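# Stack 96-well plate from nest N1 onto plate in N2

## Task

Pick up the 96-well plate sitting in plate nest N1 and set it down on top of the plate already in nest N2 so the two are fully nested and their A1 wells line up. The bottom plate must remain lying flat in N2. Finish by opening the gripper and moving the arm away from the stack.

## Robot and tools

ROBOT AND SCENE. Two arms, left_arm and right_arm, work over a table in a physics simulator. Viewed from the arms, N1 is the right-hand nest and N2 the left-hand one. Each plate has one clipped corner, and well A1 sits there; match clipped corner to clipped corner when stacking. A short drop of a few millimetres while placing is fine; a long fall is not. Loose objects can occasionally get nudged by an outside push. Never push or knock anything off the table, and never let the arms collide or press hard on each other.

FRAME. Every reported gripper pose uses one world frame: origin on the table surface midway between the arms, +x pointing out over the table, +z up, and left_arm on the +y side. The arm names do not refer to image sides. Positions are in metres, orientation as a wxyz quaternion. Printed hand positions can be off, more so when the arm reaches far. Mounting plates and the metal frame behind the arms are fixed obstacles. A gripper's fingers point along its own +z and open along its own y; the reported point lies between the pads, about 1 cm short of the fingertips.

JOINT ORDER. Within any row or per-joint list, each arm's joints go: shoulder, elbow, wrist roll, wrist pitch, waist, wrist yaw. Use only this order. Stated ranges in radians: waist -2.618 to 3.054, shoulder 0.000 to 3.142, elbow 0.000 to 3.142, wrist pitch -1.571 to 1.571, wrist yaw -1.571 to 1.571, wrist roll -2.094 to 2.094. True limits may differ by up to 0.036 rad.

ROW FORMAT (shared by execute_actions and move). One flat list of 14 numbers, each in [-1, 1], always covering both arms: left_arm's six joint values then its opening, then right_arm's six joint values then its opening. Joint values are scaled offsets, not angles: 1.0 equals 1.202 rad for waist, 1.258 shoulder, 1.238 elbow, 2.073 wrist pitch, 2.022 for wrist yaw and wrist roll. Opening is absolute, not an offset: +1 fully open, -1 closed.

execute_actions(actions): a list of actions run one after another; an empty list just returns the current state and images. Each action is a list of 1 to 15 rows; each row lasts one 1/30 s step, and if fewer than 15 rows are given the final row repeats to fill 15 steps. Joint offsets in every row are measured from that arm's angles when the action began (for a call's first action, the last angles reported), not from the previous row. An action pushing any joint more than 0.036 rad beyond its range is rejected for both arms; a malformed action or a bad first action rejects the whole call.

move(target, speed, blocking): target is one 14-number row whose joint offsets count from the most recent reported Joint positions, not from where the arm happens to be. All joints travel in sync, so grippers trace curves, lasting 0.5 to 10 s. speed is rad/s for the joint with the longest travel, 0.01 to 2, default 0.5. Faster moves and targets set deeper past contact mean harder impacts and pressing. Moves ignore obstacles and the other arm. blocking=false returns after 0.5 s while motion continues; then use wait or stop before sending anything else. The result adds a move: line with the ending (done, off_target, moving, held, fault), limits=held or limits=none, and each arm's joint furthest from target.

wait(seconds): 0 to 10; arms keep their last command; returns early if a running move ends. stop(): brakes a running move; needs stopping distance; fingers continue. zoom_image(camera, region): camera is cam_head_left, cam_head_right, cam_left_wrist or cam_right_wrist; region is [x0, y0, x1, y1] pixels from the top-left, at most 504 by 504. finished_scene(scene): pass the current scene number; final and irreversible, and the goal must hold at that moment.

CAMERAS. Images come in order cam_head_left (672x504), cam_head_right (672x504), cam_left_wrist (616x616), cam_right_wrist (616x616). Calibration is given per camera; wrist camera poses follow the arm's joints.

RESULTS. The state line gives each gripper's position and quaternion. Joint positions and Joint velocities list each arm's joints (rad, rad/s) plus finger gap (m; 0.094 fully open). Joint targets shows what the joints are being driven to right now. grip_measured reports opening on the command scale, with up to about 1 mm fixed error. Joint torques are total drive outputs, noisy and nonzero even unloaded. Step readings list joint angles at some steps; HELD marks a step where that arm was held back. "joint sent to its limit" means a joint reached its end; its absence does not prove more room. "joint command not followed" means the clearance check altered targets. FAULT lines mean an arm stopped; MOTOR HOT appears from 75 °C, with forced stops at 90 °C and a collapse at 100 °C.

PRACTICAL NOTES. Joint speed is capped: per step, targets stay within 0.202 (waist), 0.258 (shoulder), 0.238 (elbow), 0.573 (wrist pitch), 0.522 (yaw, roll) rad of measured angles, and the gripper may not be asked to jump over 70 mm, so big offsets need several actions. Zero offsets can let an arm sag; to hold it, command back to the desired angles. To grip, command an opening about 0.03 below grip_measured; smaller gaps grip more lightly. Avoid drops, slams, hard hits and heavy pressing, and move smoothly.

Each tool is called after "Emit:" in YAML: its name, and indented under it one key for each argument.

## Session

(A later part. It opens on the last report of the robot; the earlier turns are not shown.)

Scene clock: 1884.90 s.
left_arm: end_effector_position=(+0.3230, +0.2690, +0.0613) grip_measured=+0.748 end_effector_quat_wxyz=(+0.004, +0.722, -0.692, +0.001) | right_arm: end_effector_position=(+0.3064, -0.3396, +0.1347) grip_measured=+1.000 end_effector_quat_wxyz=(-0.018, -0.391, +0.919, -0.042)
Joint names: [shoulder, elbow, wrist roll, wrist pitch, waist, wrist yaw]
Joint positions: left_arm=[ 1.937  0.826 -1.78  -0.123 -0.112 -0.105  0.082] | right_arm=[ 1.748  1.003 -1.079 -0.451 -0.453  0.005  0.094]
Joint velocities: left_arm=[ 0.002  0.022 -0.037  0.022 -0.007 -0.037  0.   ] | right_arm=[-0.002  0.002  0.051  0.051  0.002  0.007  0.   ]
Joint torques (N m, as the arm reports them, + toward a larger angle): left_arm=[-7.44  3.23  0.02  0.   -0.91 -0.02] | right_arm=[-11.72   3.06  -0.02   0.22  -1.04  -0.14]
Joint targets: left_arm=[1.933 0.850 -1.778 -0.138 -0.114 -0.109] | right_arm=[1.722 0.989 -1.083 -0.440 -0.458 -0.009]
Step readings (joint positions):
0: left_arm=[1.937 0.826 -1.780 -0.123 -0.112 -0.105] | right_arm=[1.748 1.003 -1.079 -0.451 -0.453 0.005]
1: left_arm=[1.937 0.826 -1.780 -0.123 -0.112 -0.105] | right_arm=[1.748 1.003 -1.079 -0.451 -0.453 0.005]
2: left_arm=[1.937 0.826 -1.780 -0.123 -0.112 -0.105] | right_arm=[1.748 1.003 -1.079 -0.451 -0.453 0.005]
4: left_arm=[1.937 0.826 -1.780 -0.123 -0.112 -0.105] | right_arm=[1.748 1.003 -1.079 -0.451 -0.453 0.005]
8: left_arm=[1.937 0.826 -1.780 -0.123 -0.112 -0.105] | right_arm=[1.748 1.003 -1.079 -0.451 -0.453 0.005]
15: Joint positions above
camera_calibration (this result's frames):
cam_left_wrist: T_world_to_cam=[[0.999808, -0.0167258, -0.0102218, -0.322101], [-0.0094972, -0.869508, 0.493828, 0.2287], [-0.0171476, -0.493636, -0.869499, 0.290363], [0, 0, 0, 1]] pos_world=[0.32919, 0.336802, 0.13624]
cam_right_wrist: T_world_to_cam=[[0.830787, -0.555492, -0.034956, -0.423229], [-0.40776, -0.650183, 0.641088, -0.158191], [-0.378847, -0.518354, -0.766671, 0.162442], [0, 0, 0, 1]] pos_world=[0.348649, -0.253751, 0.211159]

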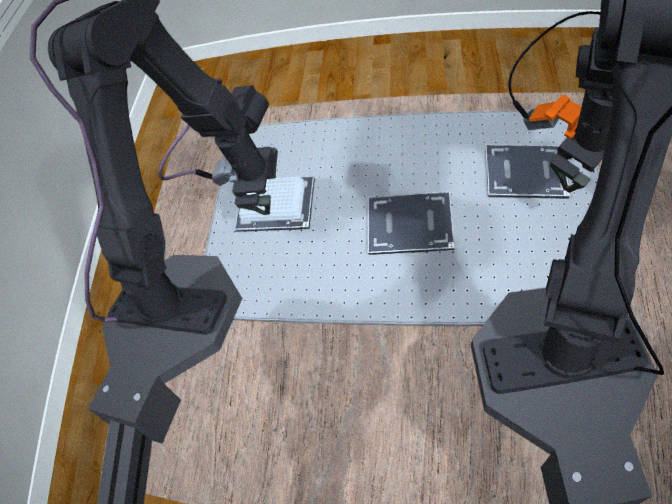

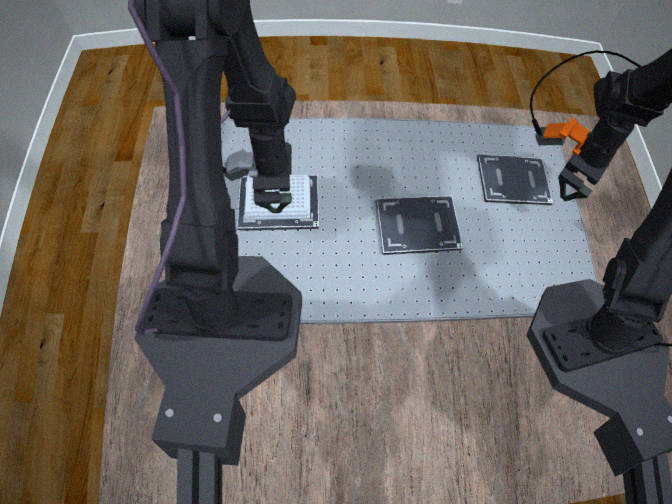

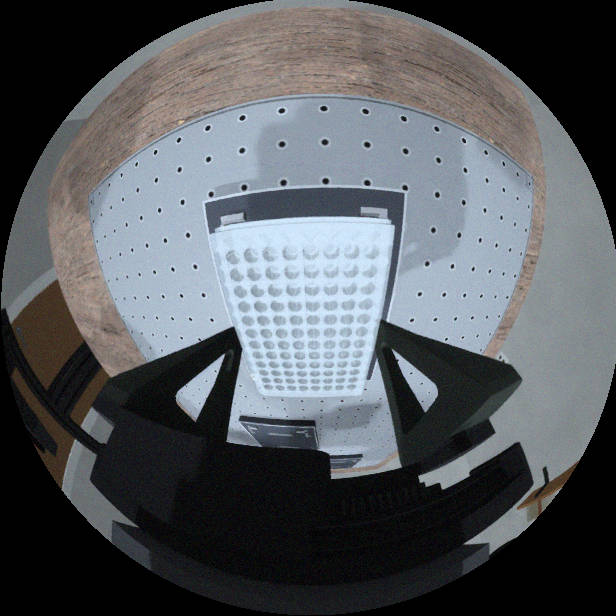

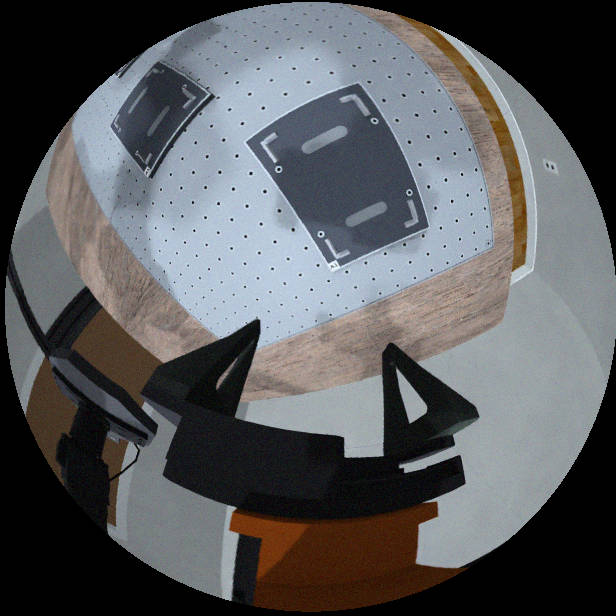

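Emit:
execute_actions:
  actions:
    - [[-0.003,0.0194,0.001,-0.007,-0.0015,-0.002,0.735,-0.0207,-0.0113,-0.002,0.0053,-0.004,-0.007,1],[-0.003,0.0194,0.001,-0.007,-0.0015,-0.002,0.735,-0.0207,-0.0113,-0.002,0.0053,-0.004,-0.007,1],[-0.003,0.0194,0.001,-0.007,-0.0015,-0.002,0.73,-0.0207,-0.0113,-0.002,0.0053,-0.004,-0.007,1]]

Emit:
zoom_image:
  camera: "cam_left_wrist"
  region: [200, 210, 240, 240]

Emit:
zoom_image:
  camera: "cam_left_wrist"
  region: [360, 200, 400, 230]

Scene clock: 1903.97 s.
left_arm: end_effector_position=(+0.3230, +0.2690, +0.0613) grip_measured=+0.740 end_effector_quat_wxyz=(+0.004, +0.722, -0.692, +0.001) | right_arm: end_effector_position=(+0.3064, -0.3396, +0.1347) grip_measured=+1.000 end_effector_quat_wxyz=(-0.018, -0.391, +0.919, -0.042)
Joint names: [shoulder, elbow, wrist roll, wrist pitch, waist, wrist yaw]
Joint positions: left_arm=[ 1.937  0.826 -1.78  -0.123 -0.112 -0.105  0.082] | right_arm=[ 1.748  1.003 -1.079 -0.451 -0.453  0.005  0.094]
Joint velocities: left_arm=[-0.007  0.007  0.051  0.022  0.002  0.007  0.   ] | right_arm=[-0.007  0.007 -0.051 -0.051 -0.037  0.022  0.   ]
Joint torques (N m, as the arm reports them, + toward a larger angle): left_arm=[-7.43  3.23  0.02  0.   -0.91 -0.02] | right_arm=[-11.73   3.06  -0.02   0.22  -1.04  -0.13]
Joint targets: left_arm=[1.933 0.850 -1.778 -0.138 -0.114 -0.109] | right_arm=[1.722 0.989 -1.083 -0.440 -0.458 -0.009]
Step readings (joint positions):
0: left_arm=[1.937 0.826 -1.780 -0.123 -0.112 -0.105] | right_arm=[1.748 1.003 -1.079 -0.451 -0.453 0.005]
1: left_arm=[1.937 0.826 -1.780 -0.123 -0.112 -0.105] | right_arm=[1.748 1.003 -1.079 -0.451 -0.453 0.005]
2: left_arm=[1.937 0.826 -1.780 -0.123 -0.112 -0.105] | right_arm=[1.748 1.003 -1.079 -0.451 -0.453 0.005]
4: left_arm=[1.937 0.826 -1.780 -0.123 -0.112 -0.105] | right_arm=[1.748 1.003 -1.079 -0.451 -0.453 0.005]
8: left_arm=[1.937 0.826 -1.780 -0.123 -0.112 -0.105] | right_arm=[1.748 1.003 -1.079 -0.451 -0.453 0.005]
15: Joint positions above
camera_calibration (this result's frames):
cam_left_wrist: T_world_to_cam=[[0.999808, -0.0167258, -0.0102218, -0.322101], [-0.0094972, -0.869508, 0.493828, 0.2287], [-0.0171476, -0.493636, -0.869499, 0.290363], [0, 0, 0, 1]] pos_world=[0.32919, 0.336802, 0.13624]
cam_right_wrist: T_world_to_cam=[[0.830787, -0.555492, -0.034956, -0.423229], [-0.40776, -0.650183, 0.641088, -0.158191], [-0.378847, -0.518354, -0.766671, 0.162442], [0, 0, 0, 1]] pos_world=[0.348649, -0.253751, 0.211159]

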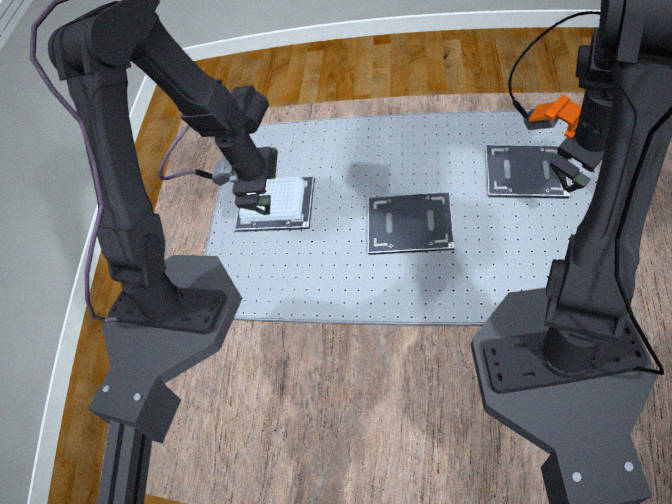

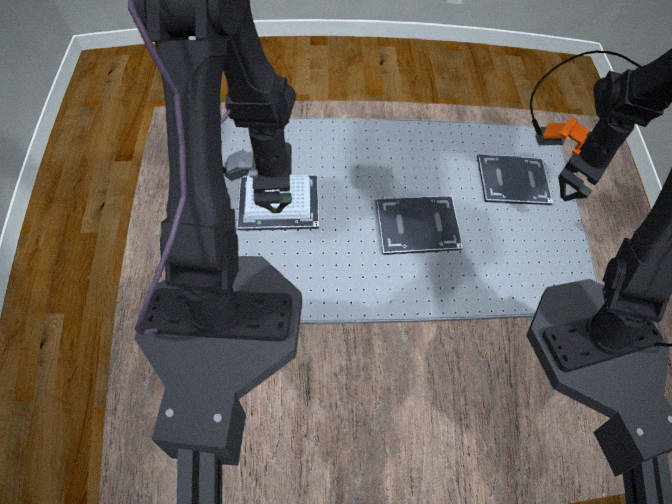

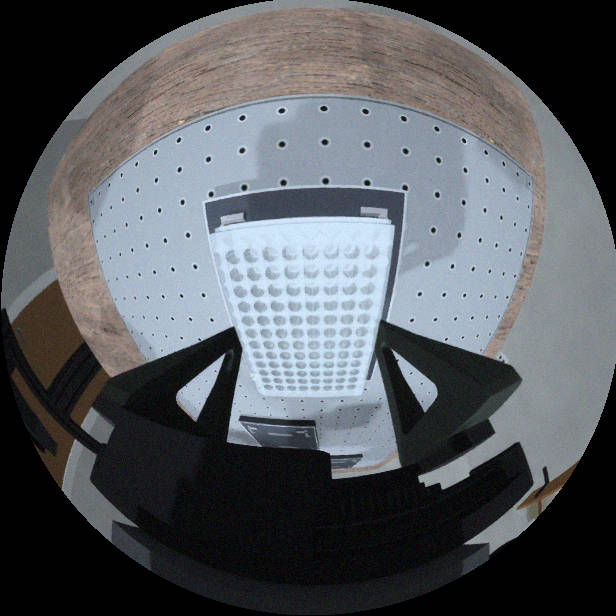

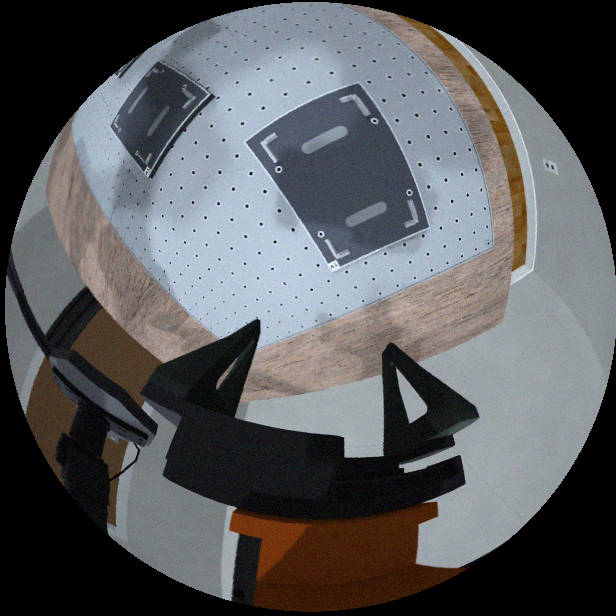

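Region (200, 210, 240, 240) of cam_left_wrist's 616x616 image, scaled by 12.600, with more detail than that image has; it fills the top 378 rows of this view, and the rest is white.

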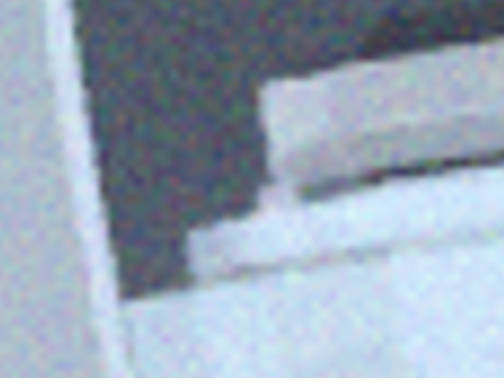

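Region (360, 200, 400, 230) of cam_left_wrist's 616x616 image, scaled by 12.600, with more detail than that image has; it fills the top 378 rows of this view, and the rest is white.

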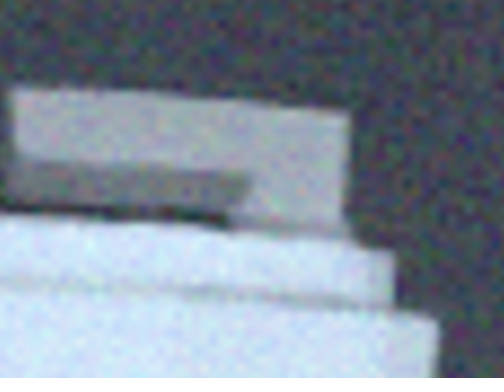

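Emit:
zoom_image:
  camera: "cam_left_wrist"
  region: [270, 205, 300, 230]

Emit:
zoom_image:
  camera: "cam_left_wrist"
  region: [320, 203, 350, 228]

Region (270, 205, 300, 230) of cam_left_wrist's 616x616 image, scaled by 16.800, with more detail than that image has.

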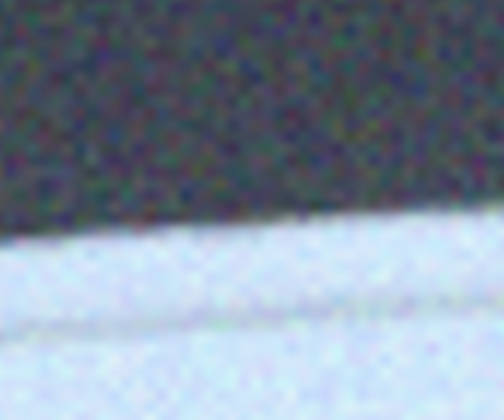

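Region (320, 203, 350, 228) of cam_left_wrist's 616x616 image, scaled by 16.800, with more detail than that image has.

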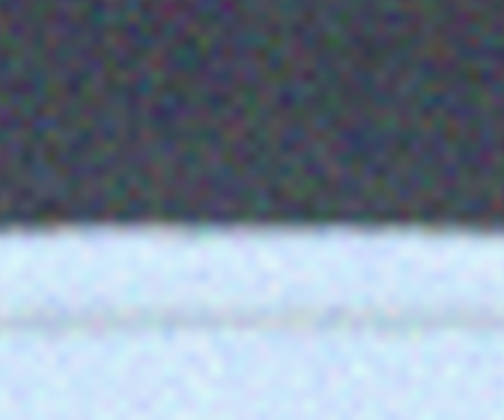

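Emit:
execute_actions:
  actions:
    - [[-0.003,0.0194,0.001,-0.006,-0.0015,-0.002,0.75,-0.0207,-0.0113,-0.002,0.0053,-0.004,-0.007,1],[-0.003,0.0194,0.001,-0.006,-0.0015,-0.002,0.76,-0.0207,-0.0113,-0.002,0.0053,-0.004,-0.007,1],[-0.003,0.0194,0.001,-0.006,-0.0015,-0.002,0.77,-0.0207,-0.0113,-0.002,0.0053,-0.004,-0.007,1],[-0.003,0.0194,0.001,-0.006,-0.0015,-0.002,0.78,-0.0207,-0.0113,-0.002,0.0053,-0.004,-0.007,1],[-0.003,0.0194,0.001,-0.006,-0.0015,-0.002,0.80,-0.0207,-0.0113,-0.002,0.0053,-0.004,-0.007,1],[-0.003,0.0194,0.001,-0.006,-0.0015,-0.002,0.84,-0.0207,-0.0113,-0.002,0.0053,-0.004,-0.007,1],[-0.003,0.0194,0.001,-0.006,-0.0015,-0.002,0.9,-0.0207,-0.0113,-0.002,0.0053,-0.004,-0.007,1],[-0.003,0.0194,0.001,-0.006,-0.0015,-0.002,1,-0.0207,-0.0113,-0.002,0.0053,-0.004,-0.007,1]]

Emit:
zoom_image:
  camera: "cam_left_wrist"
  region: [200, 210, 240, 240]

Emit:
zoom_image:
  camera: "cam_left_wrist"
  region: [360, 200, 400, 230]

Scene clock: 1940.70 s.
left_arm: end_effector_position=(+0.3230, +0.2690, +0.0613) grip_measured=+1.000 end_effector_quat_wxyz=(+0.004, +0.722, -0.692, +0.001) | right_arm: end_effector_position=(+0.3064, -0.3396, +0.1347) grip_measured=+1.000 end_effector_quat_wxyz=(-0.018, -0.391, +0.919, -0.042)
Joint names: [shoulder, elbow, wrist roll, wrist pitch, waist, wrist yaw]
Joint positions: left_arm=[ 1.937  0.826 -1.78  -0.123 -0.112 -0.105  0.094] | right_arm=[ 1.748  1.003 -1.079 -0.451 -0.453  0.005  0.094]
Joint velocities: left_arm=[ 0.002 -0.002 -0.081 -0.081 -0.012 -0.081  0.   ] | right_arm=[-0.002 -0.002 -0.007  0.066  0.002  0.022  0.   ]
Joint torques (N m, as the arm reports them, + toward a larger angle): left_arm=[-7.43  3.24  0.02  0.02 -0.91 -0.02] | right_arm=[-11.73   3.02  -0.03   0.22  -1.02  -0.14]
Joint targets: left_arm=[1.933 0.850 -1.778 -0.136 -0.114 -0.109] | right_arm=[1.722 0.989 -1.083 -0.440 -0.458 -0.009]
Step readings (joint positions):
0: left_arm=[1.937 0.826 -1.780 -0.123 -0.112 -0.105] | right_arm=[1.748 1.003 -1.079 -0.451 -0.453 0.005]
1: left_arm=[1.937 0.826 -1.780 -0.123 -0.112 -0.105] | right_arm=[1.748 1.003 -1.079 -0.451 -0.453 0.005]
2: left_arm=[1.937 0.826 -1.780 -0.123 -0.112 -0.105] | right_arm=[1.748 1.003 -1.079 -0.451 -0.453 0.005]
4: left_arm=[1.937 0.826 -1.780 -0.123 -0.112 -0.105] | right_arm=[1.748 1.003 -1.079 -0.451 -0.453 0.005]
8: left_arm=[1.937 0.826 -1.780 -0.123 -0.112 -0.105] | right_arm=[1.748 1.003 -1.079 -0.451 -0.453 0.005]
15: Joint positions above
camera_calibration (this result's frames):
cam_left_wrist: T_world_to_cam=[[0.999808, -0.0167258, -0.0102218, -0.322101], [-0.0094972, -0.869508, 0.493828, 0.2287], [-0.0171476, -0.493636, -0.869499, 0.290363], [0, 0, 0, 1]] pos_world=[0.32919, 0.336802, 0.13624]
cam_right_wrist: T_world_to_cam=[[0.830787, -0.555492, -0.034956, -0.423229], [-0.40776, -0.650183, 0.641088, -0.158191], [-0.378847, -0.518354, -0.766671, 0.162442], [0, 0, 0, 1]] pos_world=[0.348649, -0.253751, 0.211159]

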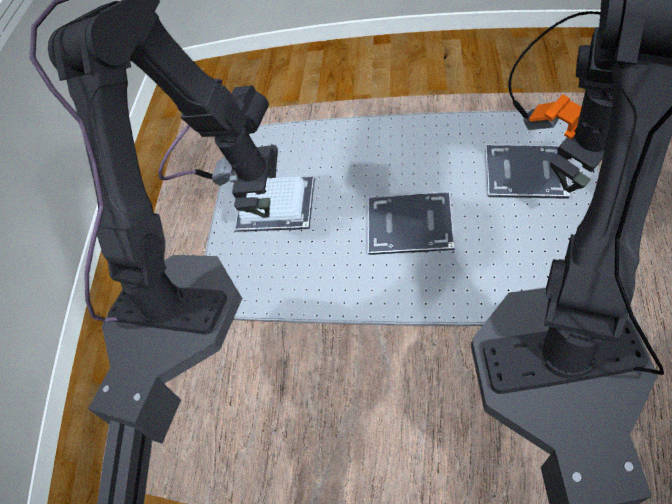

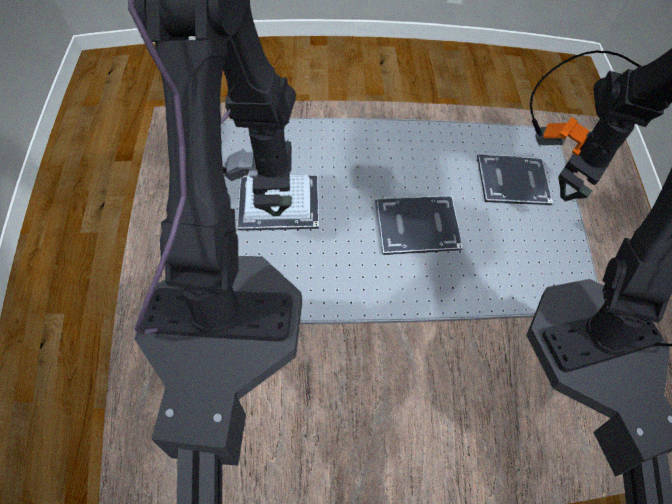

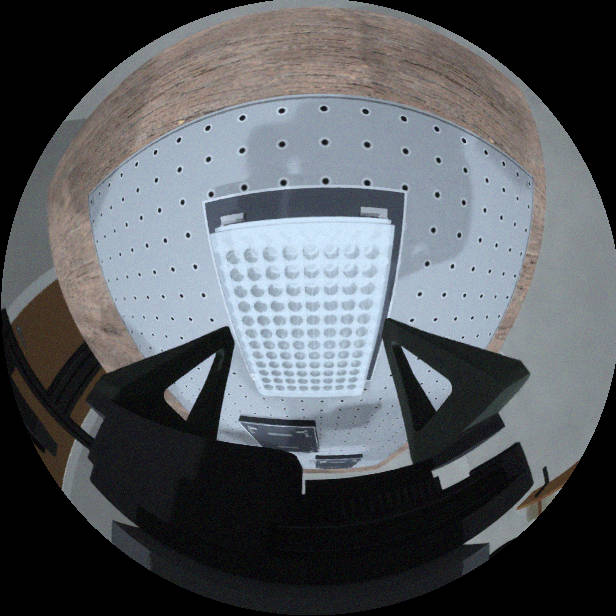

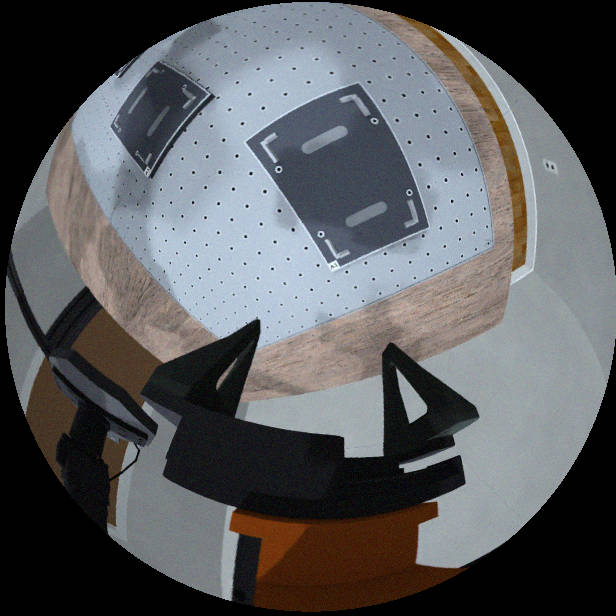

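Region (200, 210, 240, 240) of cam_left_wrist's 616x616 image, scaled by 12.600, with more detail than that image has; it fills the top 378 rows of this view, and the rest is white.

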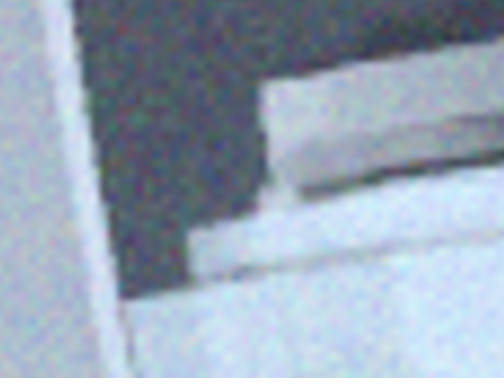

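Region (360, 200, 400, 230) of cam_left_wrist's 616x616 image, scaled by 12.600, with more detail than that image has; it fills the top 378 rows of this view, and the rest is white.

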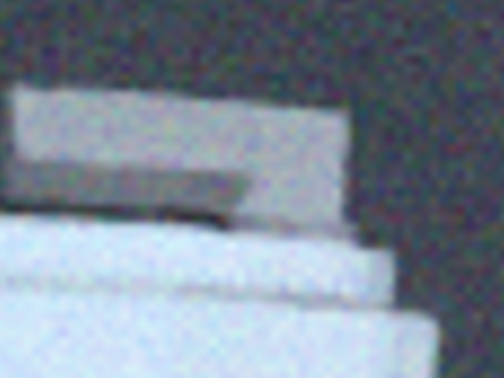

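Emit:
move:
  target: [-0.031,0.0194,0.0544,-0.0178,0.0957,-0.002,1,-0.0207,-0.0113,-0.002,0.0053,-0.004,-0.007,1]
  speed: 0.12

Scene clock: 1946.03 s.
left_arm: end_effector_position=(+0.3250, +0.3083, +0.0627) grip_measured=+1.000 end_effector_quat_wxyz=(-0.005, +0.721, -0.692, -0.016) | right_arm: end_effector_position=(+0.3064, -0.3396, +0.1347) grip_measured=+1.000 end_effector_quat_wxyz=(-0.018, -0.391, +0.919, -0.042)
Joint names: [shoulder, elbow, wrist roll, wrist pitch, waist, wrist yaw]
Joint positions: left_arm=[ 1.92   0.826 -1.678 -0.145 -0.003 -0.104  0.094] | right_arm=[ 1.748  1.003 -1.079 -0.451 -0.453  0.005  0.094]
Joint velocities: left_arm=[ 0.007  0.027 -0.037 -0.051  0.002  0.066  0.   ] | right_arm=[ 0.007  0.007 -0.037 -0.007  0.012  0.037  0.   ]
Joint torques (N m, as the arm reports them, + toward a larger angle): left_arm=[-8.71  3.25  0.05 -0.06 -0.17 -0.05] | right_arm=[-11.7    3.03  -0.03   0.22  -1.01  -0.14]
Joint targets: left_arm=[1.898 0.850 -1.670 -0.160 0.004 -0.109] | right_arm=[1.722 0.989 -1.083 -0.440 -0.458 -0.009]
move: off_target (left_arm, right_arm); limits=none; left_arm: farthest joint: the elbow, 0.024 radians from its target (0.024 radians at the start); right_arm: farthest joint: the shoulder, 0.026 radians from its target (0.026 radians at the start)
camera_calibration (this result's frames):
cam_left_wrist: T_world_to_cam=[[0.999616, -0.0169904, -0.0218898, -0.322547], [-0.00497412, -0.887156, 0.461444, 0.268172], [-0.0272598, -0.461158, -0.886899, 0.305384], [0, 0, 0, 1]] pos_world=[0.332081, 0.373261, 0.140038]
cam_right_wrist: T_world_to_cam=[[0.830787, -0.555492, -0.034956, -0.423229], [-0.40776, -0.650183, 0.641088, -0.158191], [-0.378847, -0.518354, -0.766671, 0.162442], [0, 0, 0, 1]] pos_world=[0.348649, -0.253751, 0.211159]

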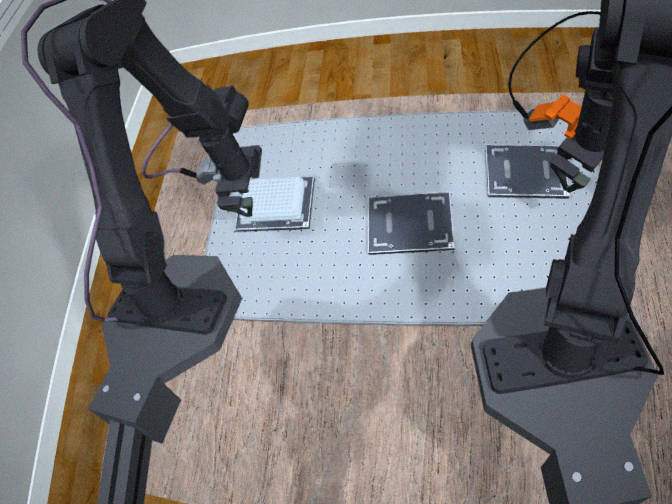

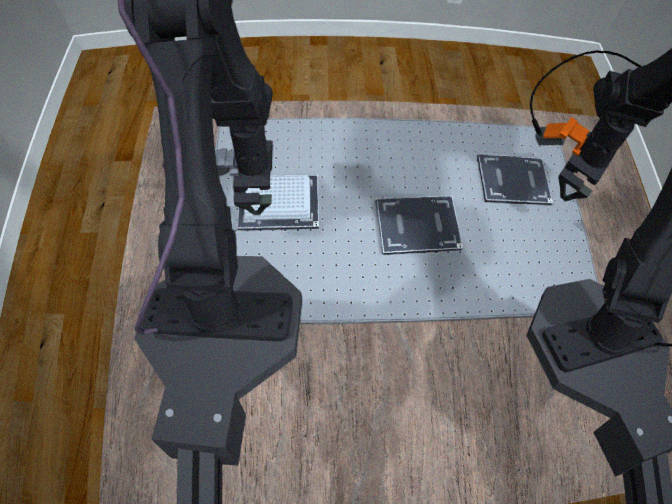

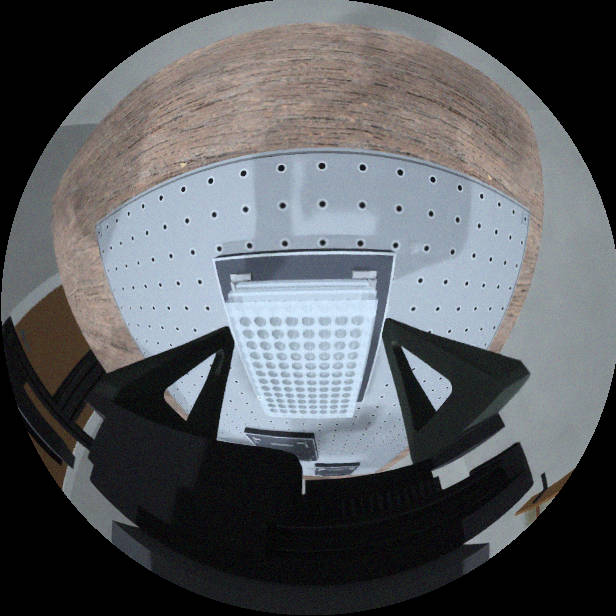

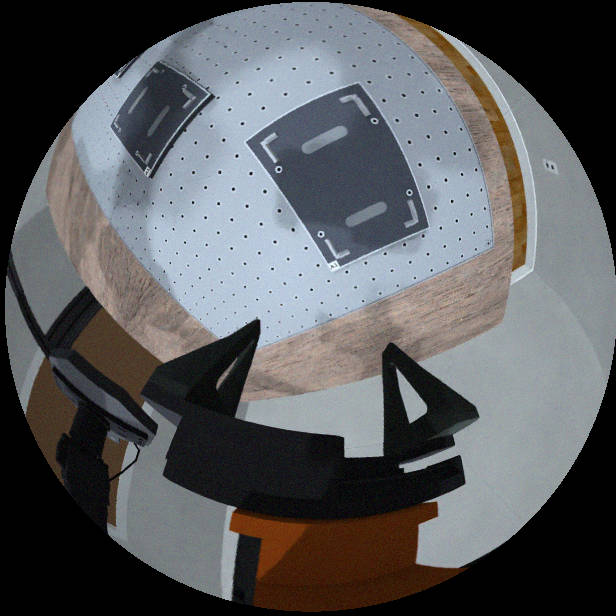

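Emit:
zoom_image:
  camera: "cam_left_wrist"
  region: [215, 255, 395, 325]

Emit:
zoom_image:
  camera: "cam_left_wrist"
  region: [222, 268, 256, 312]

Emit:
zoom_image:
  camera: "cam_left_wrist"
  region: [352, 264, 386, 308]

Emit:
zoom_image:
  camera: "cam_left_wrist"
  region: [290, 264, 324, 308]

Region (215, 255, 395, 325) of cam_left_wrist's 616x616 image, scaled by 2.800, with more detail than that image has.

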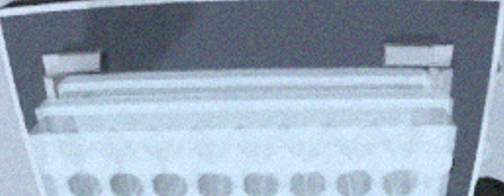

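Region (222, 268, 256, 312) of cam_left_wrist's 616x616 image, scaled by 11.455, with more detail than that image has; it fills the left 389 columns of this view, and the rest is white.

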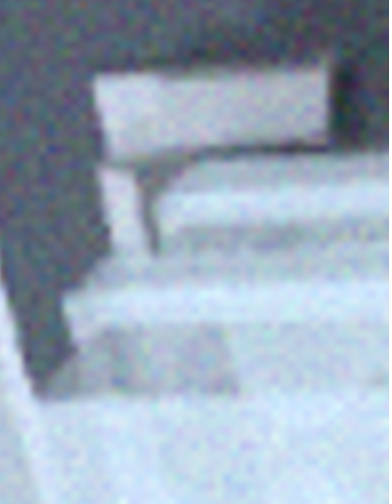

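Region (352, 264, 386, 308) of cam_left_wrist's 616x616 image, scaled by 11.455, with more detail than that image has; it fills the left 389 columns of this view, and the rest is white.

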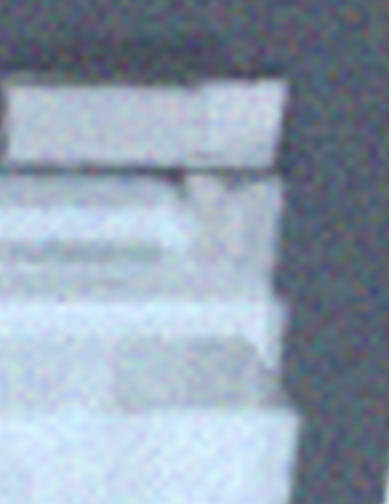

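Region (290, 264, 324, 308) of cam_left_wrist's 616x616 image, scaled by 11.455, with more detail than that image has; it fills the left 389 columns of this view, and the rest is white.

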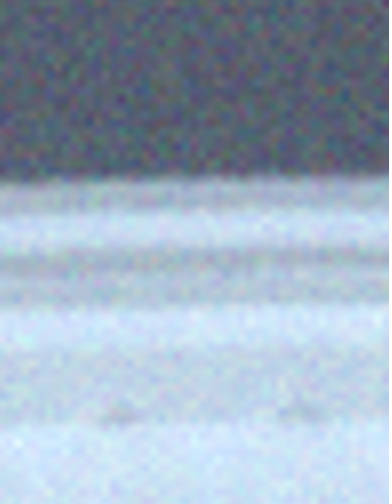

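Emit:
execute_actions:
  actions: []

Scene clock: 1963.67 s.
left_arm: end_effector_position=(+0.3250, +0.3083, +0.0627) grip_measured=+1.000 end_effector_quat_wxyz=(-0.005, +0.721, -0.692, -0.016) | right_arm: end_effector_position=(+0.3064, -0.3396, +0.1347) grip_measured=+1.000 end_effector_quat_wxyz=(-0.018, -0.391, +0.919, -0.042)
Joint names: [shoulder, elbow, wrist roll, wrist pitch, waist, wrist yaw]
Joint positions: left_arm=[ 1.92   0.826 -1.677 -0.145 -0.003 -0.104  0.094] | right_arm=[ 1.748  1.003 -1.079 -0.451 -0.453  0.005  0.094]
Joint velocities: left_arm=[ 0.002  0.007 -0.066 -0.007 -0.012  0.007  0.   ] | right_arm=[-0.017 -0.002 -0.037 -0.037  0.012  0.051  0.   ]
Joint torques (N m, as the arm reports them, + toward a larger angle): left_arm=[-8.71  3.25  0.06 -0.03 -0.13 -0.05] | right_arm=[-11.73   3.03  -0.04   0.22  -1.04  -0.13]
Joint targets: left_arm=[1.898 0.850 -1.670 -0.160 0.004 -0.109] | right_arm=[1.722 0.989 -1.083 -0.440 -0.458 -0.009]
camera_calibration (this result's frames):
cam_left_wrist: T_world_to_cam=[[0.999609, -0.0173716, -0.0219011, -0.322426], [-0.0053071, -0.887151, 0.461449, 0.268279], [-0.0274457, -0.461153, -0.886896, 0.305443], [0, 0, 0, 1]] pos_world=[0.332107, 0.373258, 0.140038]
cam_right_wrist: T_world_to_cam=[[0.830787, -0.555492, -0.034956, -0.423229], [-0.40776, -0.650183, 0.641088, -0.158191], [-0.378847, -0.518354, -0.766671, 0.162442], [0, 0, 0, 1]] pos_world=[0.348649, -0.253751, 0.211159]

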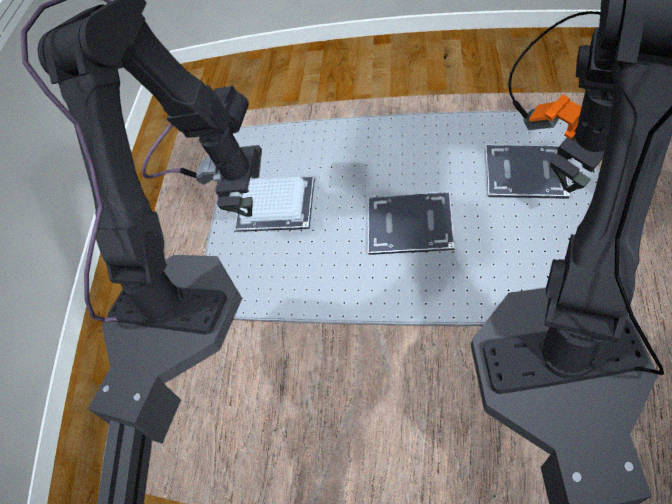

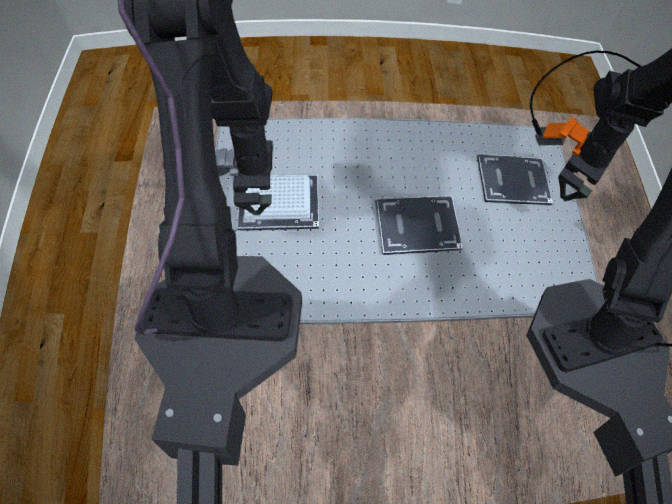

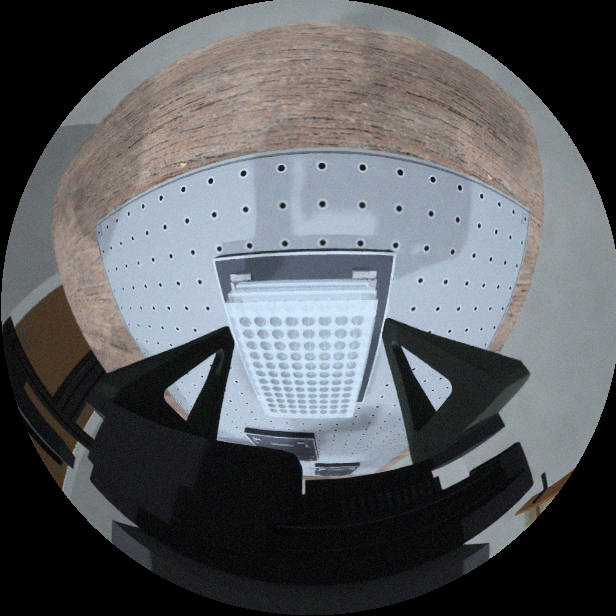

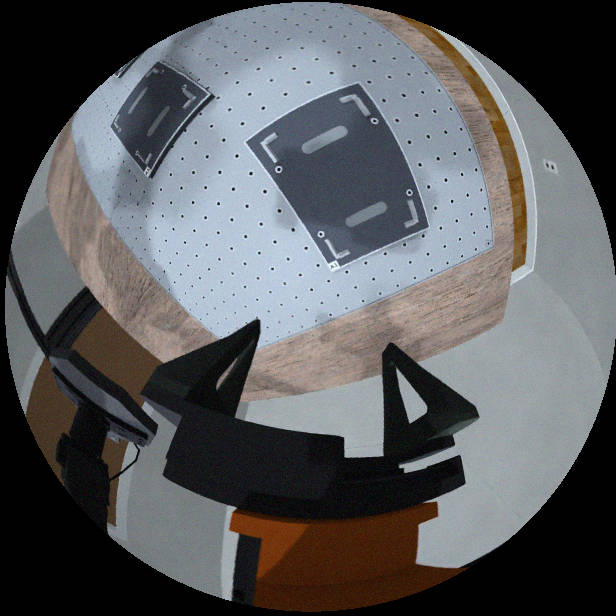

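Emit:
zoom_image:
  camera: "cam_left_wrist"
  region: [210, 250, 270, 320]

Emit:
zoom_image:
  camera: "cam_left_wrist"
  region: [345, 250, 405, 320]

Region (210, 250, 270, 320) of cam_left_wrist's 616x616 image, scaled by 7.200, with more detail than that image has; it fills the left 432 columns of this view, and the rest is white.

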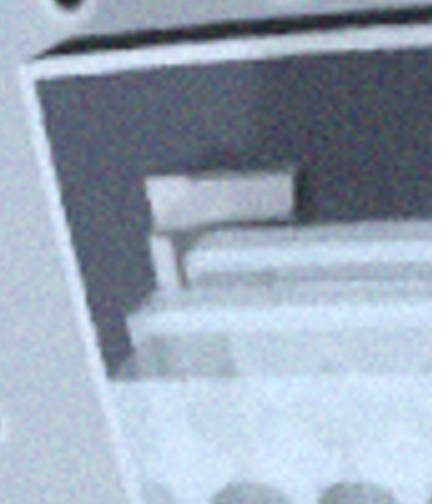

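Region (345, 250, 405, 320) of cam_left_wrist's 616x616 image, scaled by 7.200, with more detail than that image has; it fills the left 432 columns of this view, and the rest is white.

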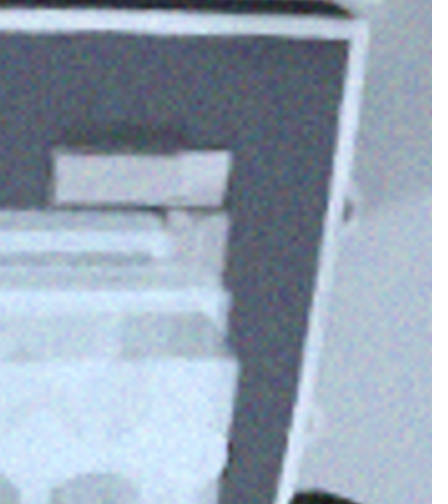

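Emit:
zoom_image:
  camera: "cam_left_wrist"
  region: [296, 268, 324, 306]

Region (296, 268, 324, 306) of cam_left_wrist's 616x616 image, scaled by 13.263, with more detail than that image has; it fills the left 371 columns of this view, and the rest is white.

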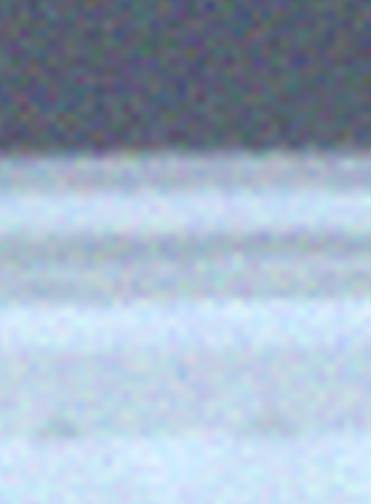

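Emit:
move:
  target: [0.0215,0.0194,-0.0559,0.013,-0.0973,-0.0025,1,-0.0207,-0.0113,-0.002,0.0053,-0.004,-0.007,1]
  speed: 0.12

Scene clock: 2085.07 s.
left_arm: end_effector_position=(+0.3232, +0.2696, +0.0610) grip_measured=+1.000 end_effector_quat_wxyz=(+0.004, +0.723, -0.691, +0.001) | right_arm: end_effector_position=(+0.3064, -0.3396, +0.1347) grip_measured=+1.000 end_effector_quat_wxyz=(-0.018, -0.391, +0.919, -0.042)
Joint names: [shoulder, elbow, wrist roll, wrist pitch, waist, wrist yaw]
Joint positions: left_arm=[ 1.937  0.826 -1.782 -0.122 -0.11  -0.104  0.094] | right_arm=[ 1.748  1.003 -1.079 -0.451 -0.453  0.005  0.094]
Joint velocities: left_arm=[ 0.002  0.017 -0.037  0.066 -0.012  0.139  0.   ] | right_arm=[-0.007 -0.012 -0.037  0.037  0.012 -0.022  0.   ]
Joint torques (N m, as the arm reports them, + toward a larger angle): left_arm=[-6.52  3.22 -0.09  0.17 -1.48 -0.03] | right_arm=[-11.74   3.06  -0.03   0.21  -1.01  -0.14]
Joint targets: left_arm=[1.947 0.850 -1.790 -0.118 -0.120 -0.109] | right_arm=[1.722 0.989 -1.083 -0.440 -0.458 -0.009]
move: off_target (left_arm, right_arm); limits=none; left_arm: farthest joint: the elbow, 0.024 radians from its target (0.024 radians at the start); right_arm: farthest joint: the shoulder, 0.026 radians from its target (0.026 radians at the start)
camera_calibration (this result's frames):
cam_left_wrist: T_world_to_cam=[[0.999865, -0.0133257, -0.00964353, -0.323287], [-0.00682842, -0.869618, 0.493678, 0.228496], [-0.0149648, -0.493545, -0.869592, 0.289692], [0, 0, 0, 1]] pos_world=[0.329139, 0.337373, 0.135993]
cam_right_wrist: T_world_to_cam=[[0.830787, -0.555492, -0.034956, -0.423229], [-0.40776, -0.650183, 0.641088, -0.158191], [-0.378847, -0.518354, -0.766671, 0.162442], [0, 0, 0, 1]] pos_world=[0.348649, -0.253751, 0.211159]

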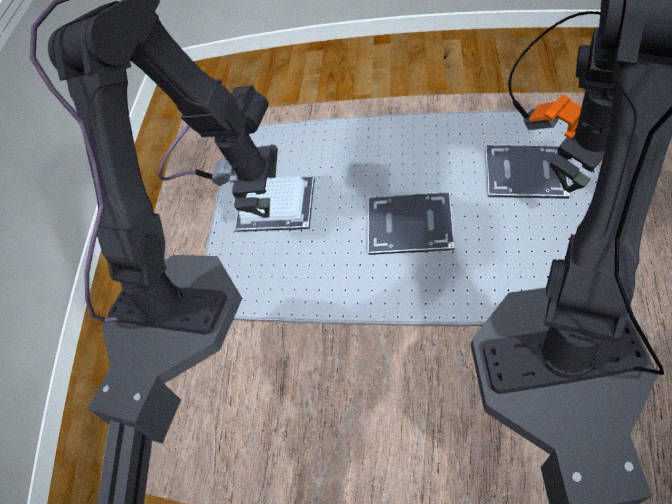

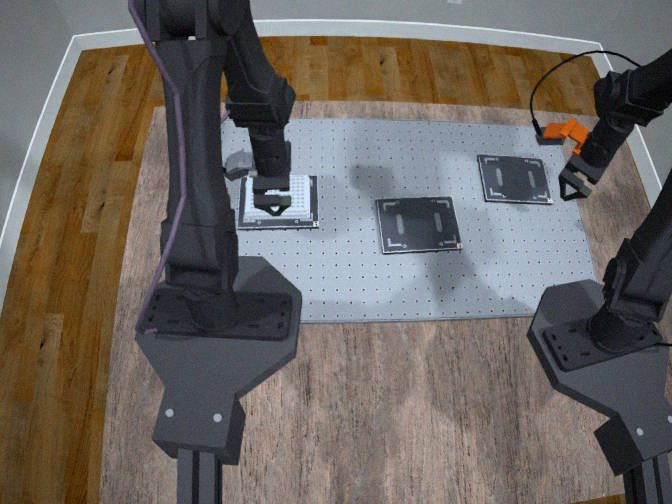

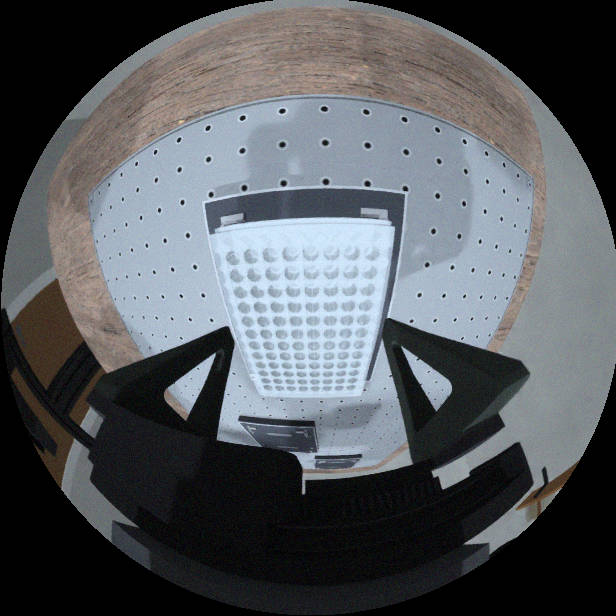

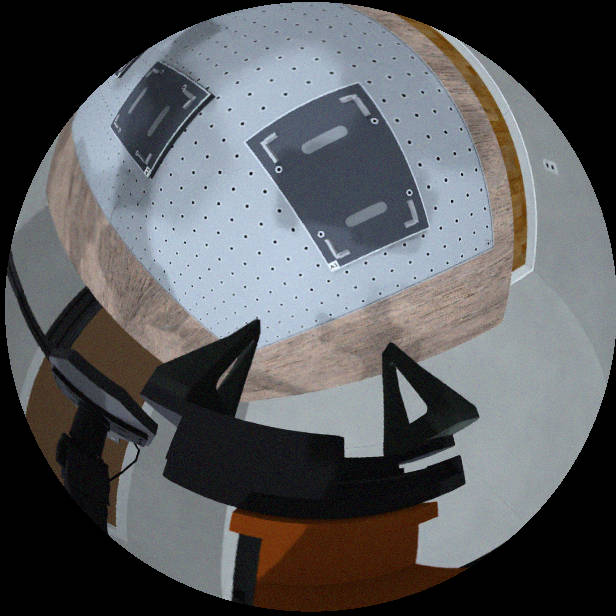

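Emit:
zoom_image:
  camera: "cam_left_wrist"
  region: [200, 210, 240, 240]

Emit:
zoom_image:
  camera: "cam_left_wrist"
  region: [360, 200, 400, 230]

Region (200, 210, 240, 240) of cam_left_wrist's 616x616 image, scaled by 12.600, with more detail than that image has; it fills the top 378 rows of this view, and the rest is white.

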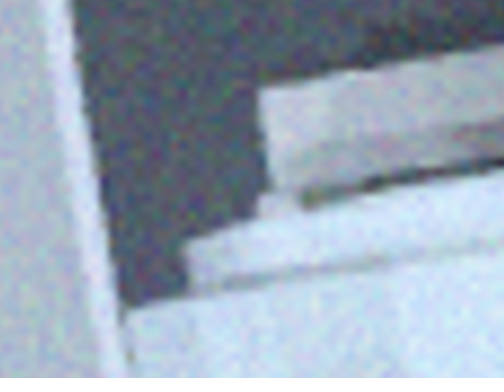

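Region (360, 200, 400, 230) of cam_left_wrist's 616x616 image, scaled by 12.600, with more detail than that image has; it fills the top 378 rows of this view, and the rest is white.

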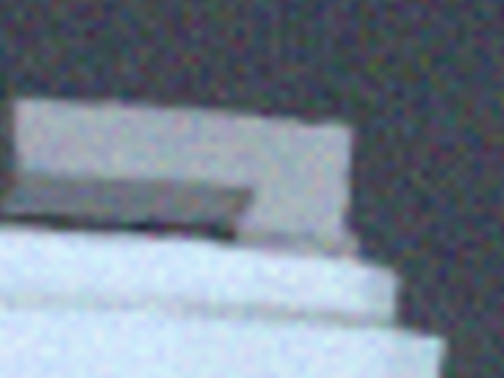

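Emit:
zoom_image:
  camera: "cam_left_wrist"
  region: [205, 300, 265, 360]

Emit:
zoom_image:
  camera: "cam_left_wrist"
  region: [350, 295, 410, 355]

Region (205, 300, 265, 360) of cam_left_wrist's 616x616 image, scaled by 8.400, with more detail than that image has.

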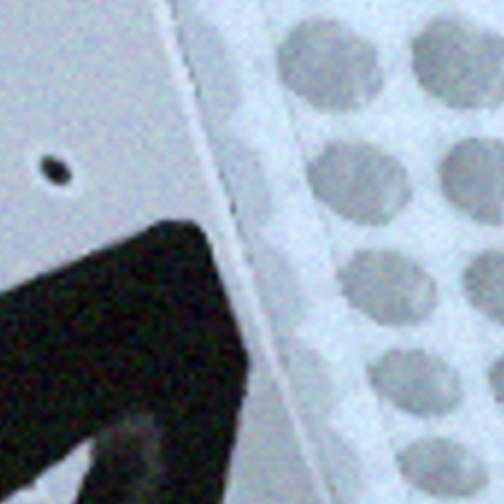

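Region (350, 295, 410, 355) of cam_left_wrist's 616x616 image, scaled by 8.400, with more detail than that image has.

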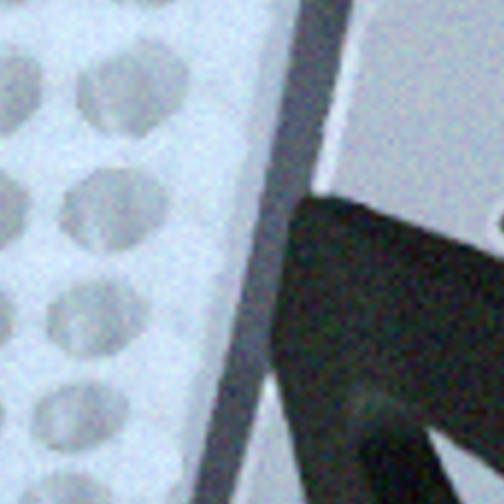

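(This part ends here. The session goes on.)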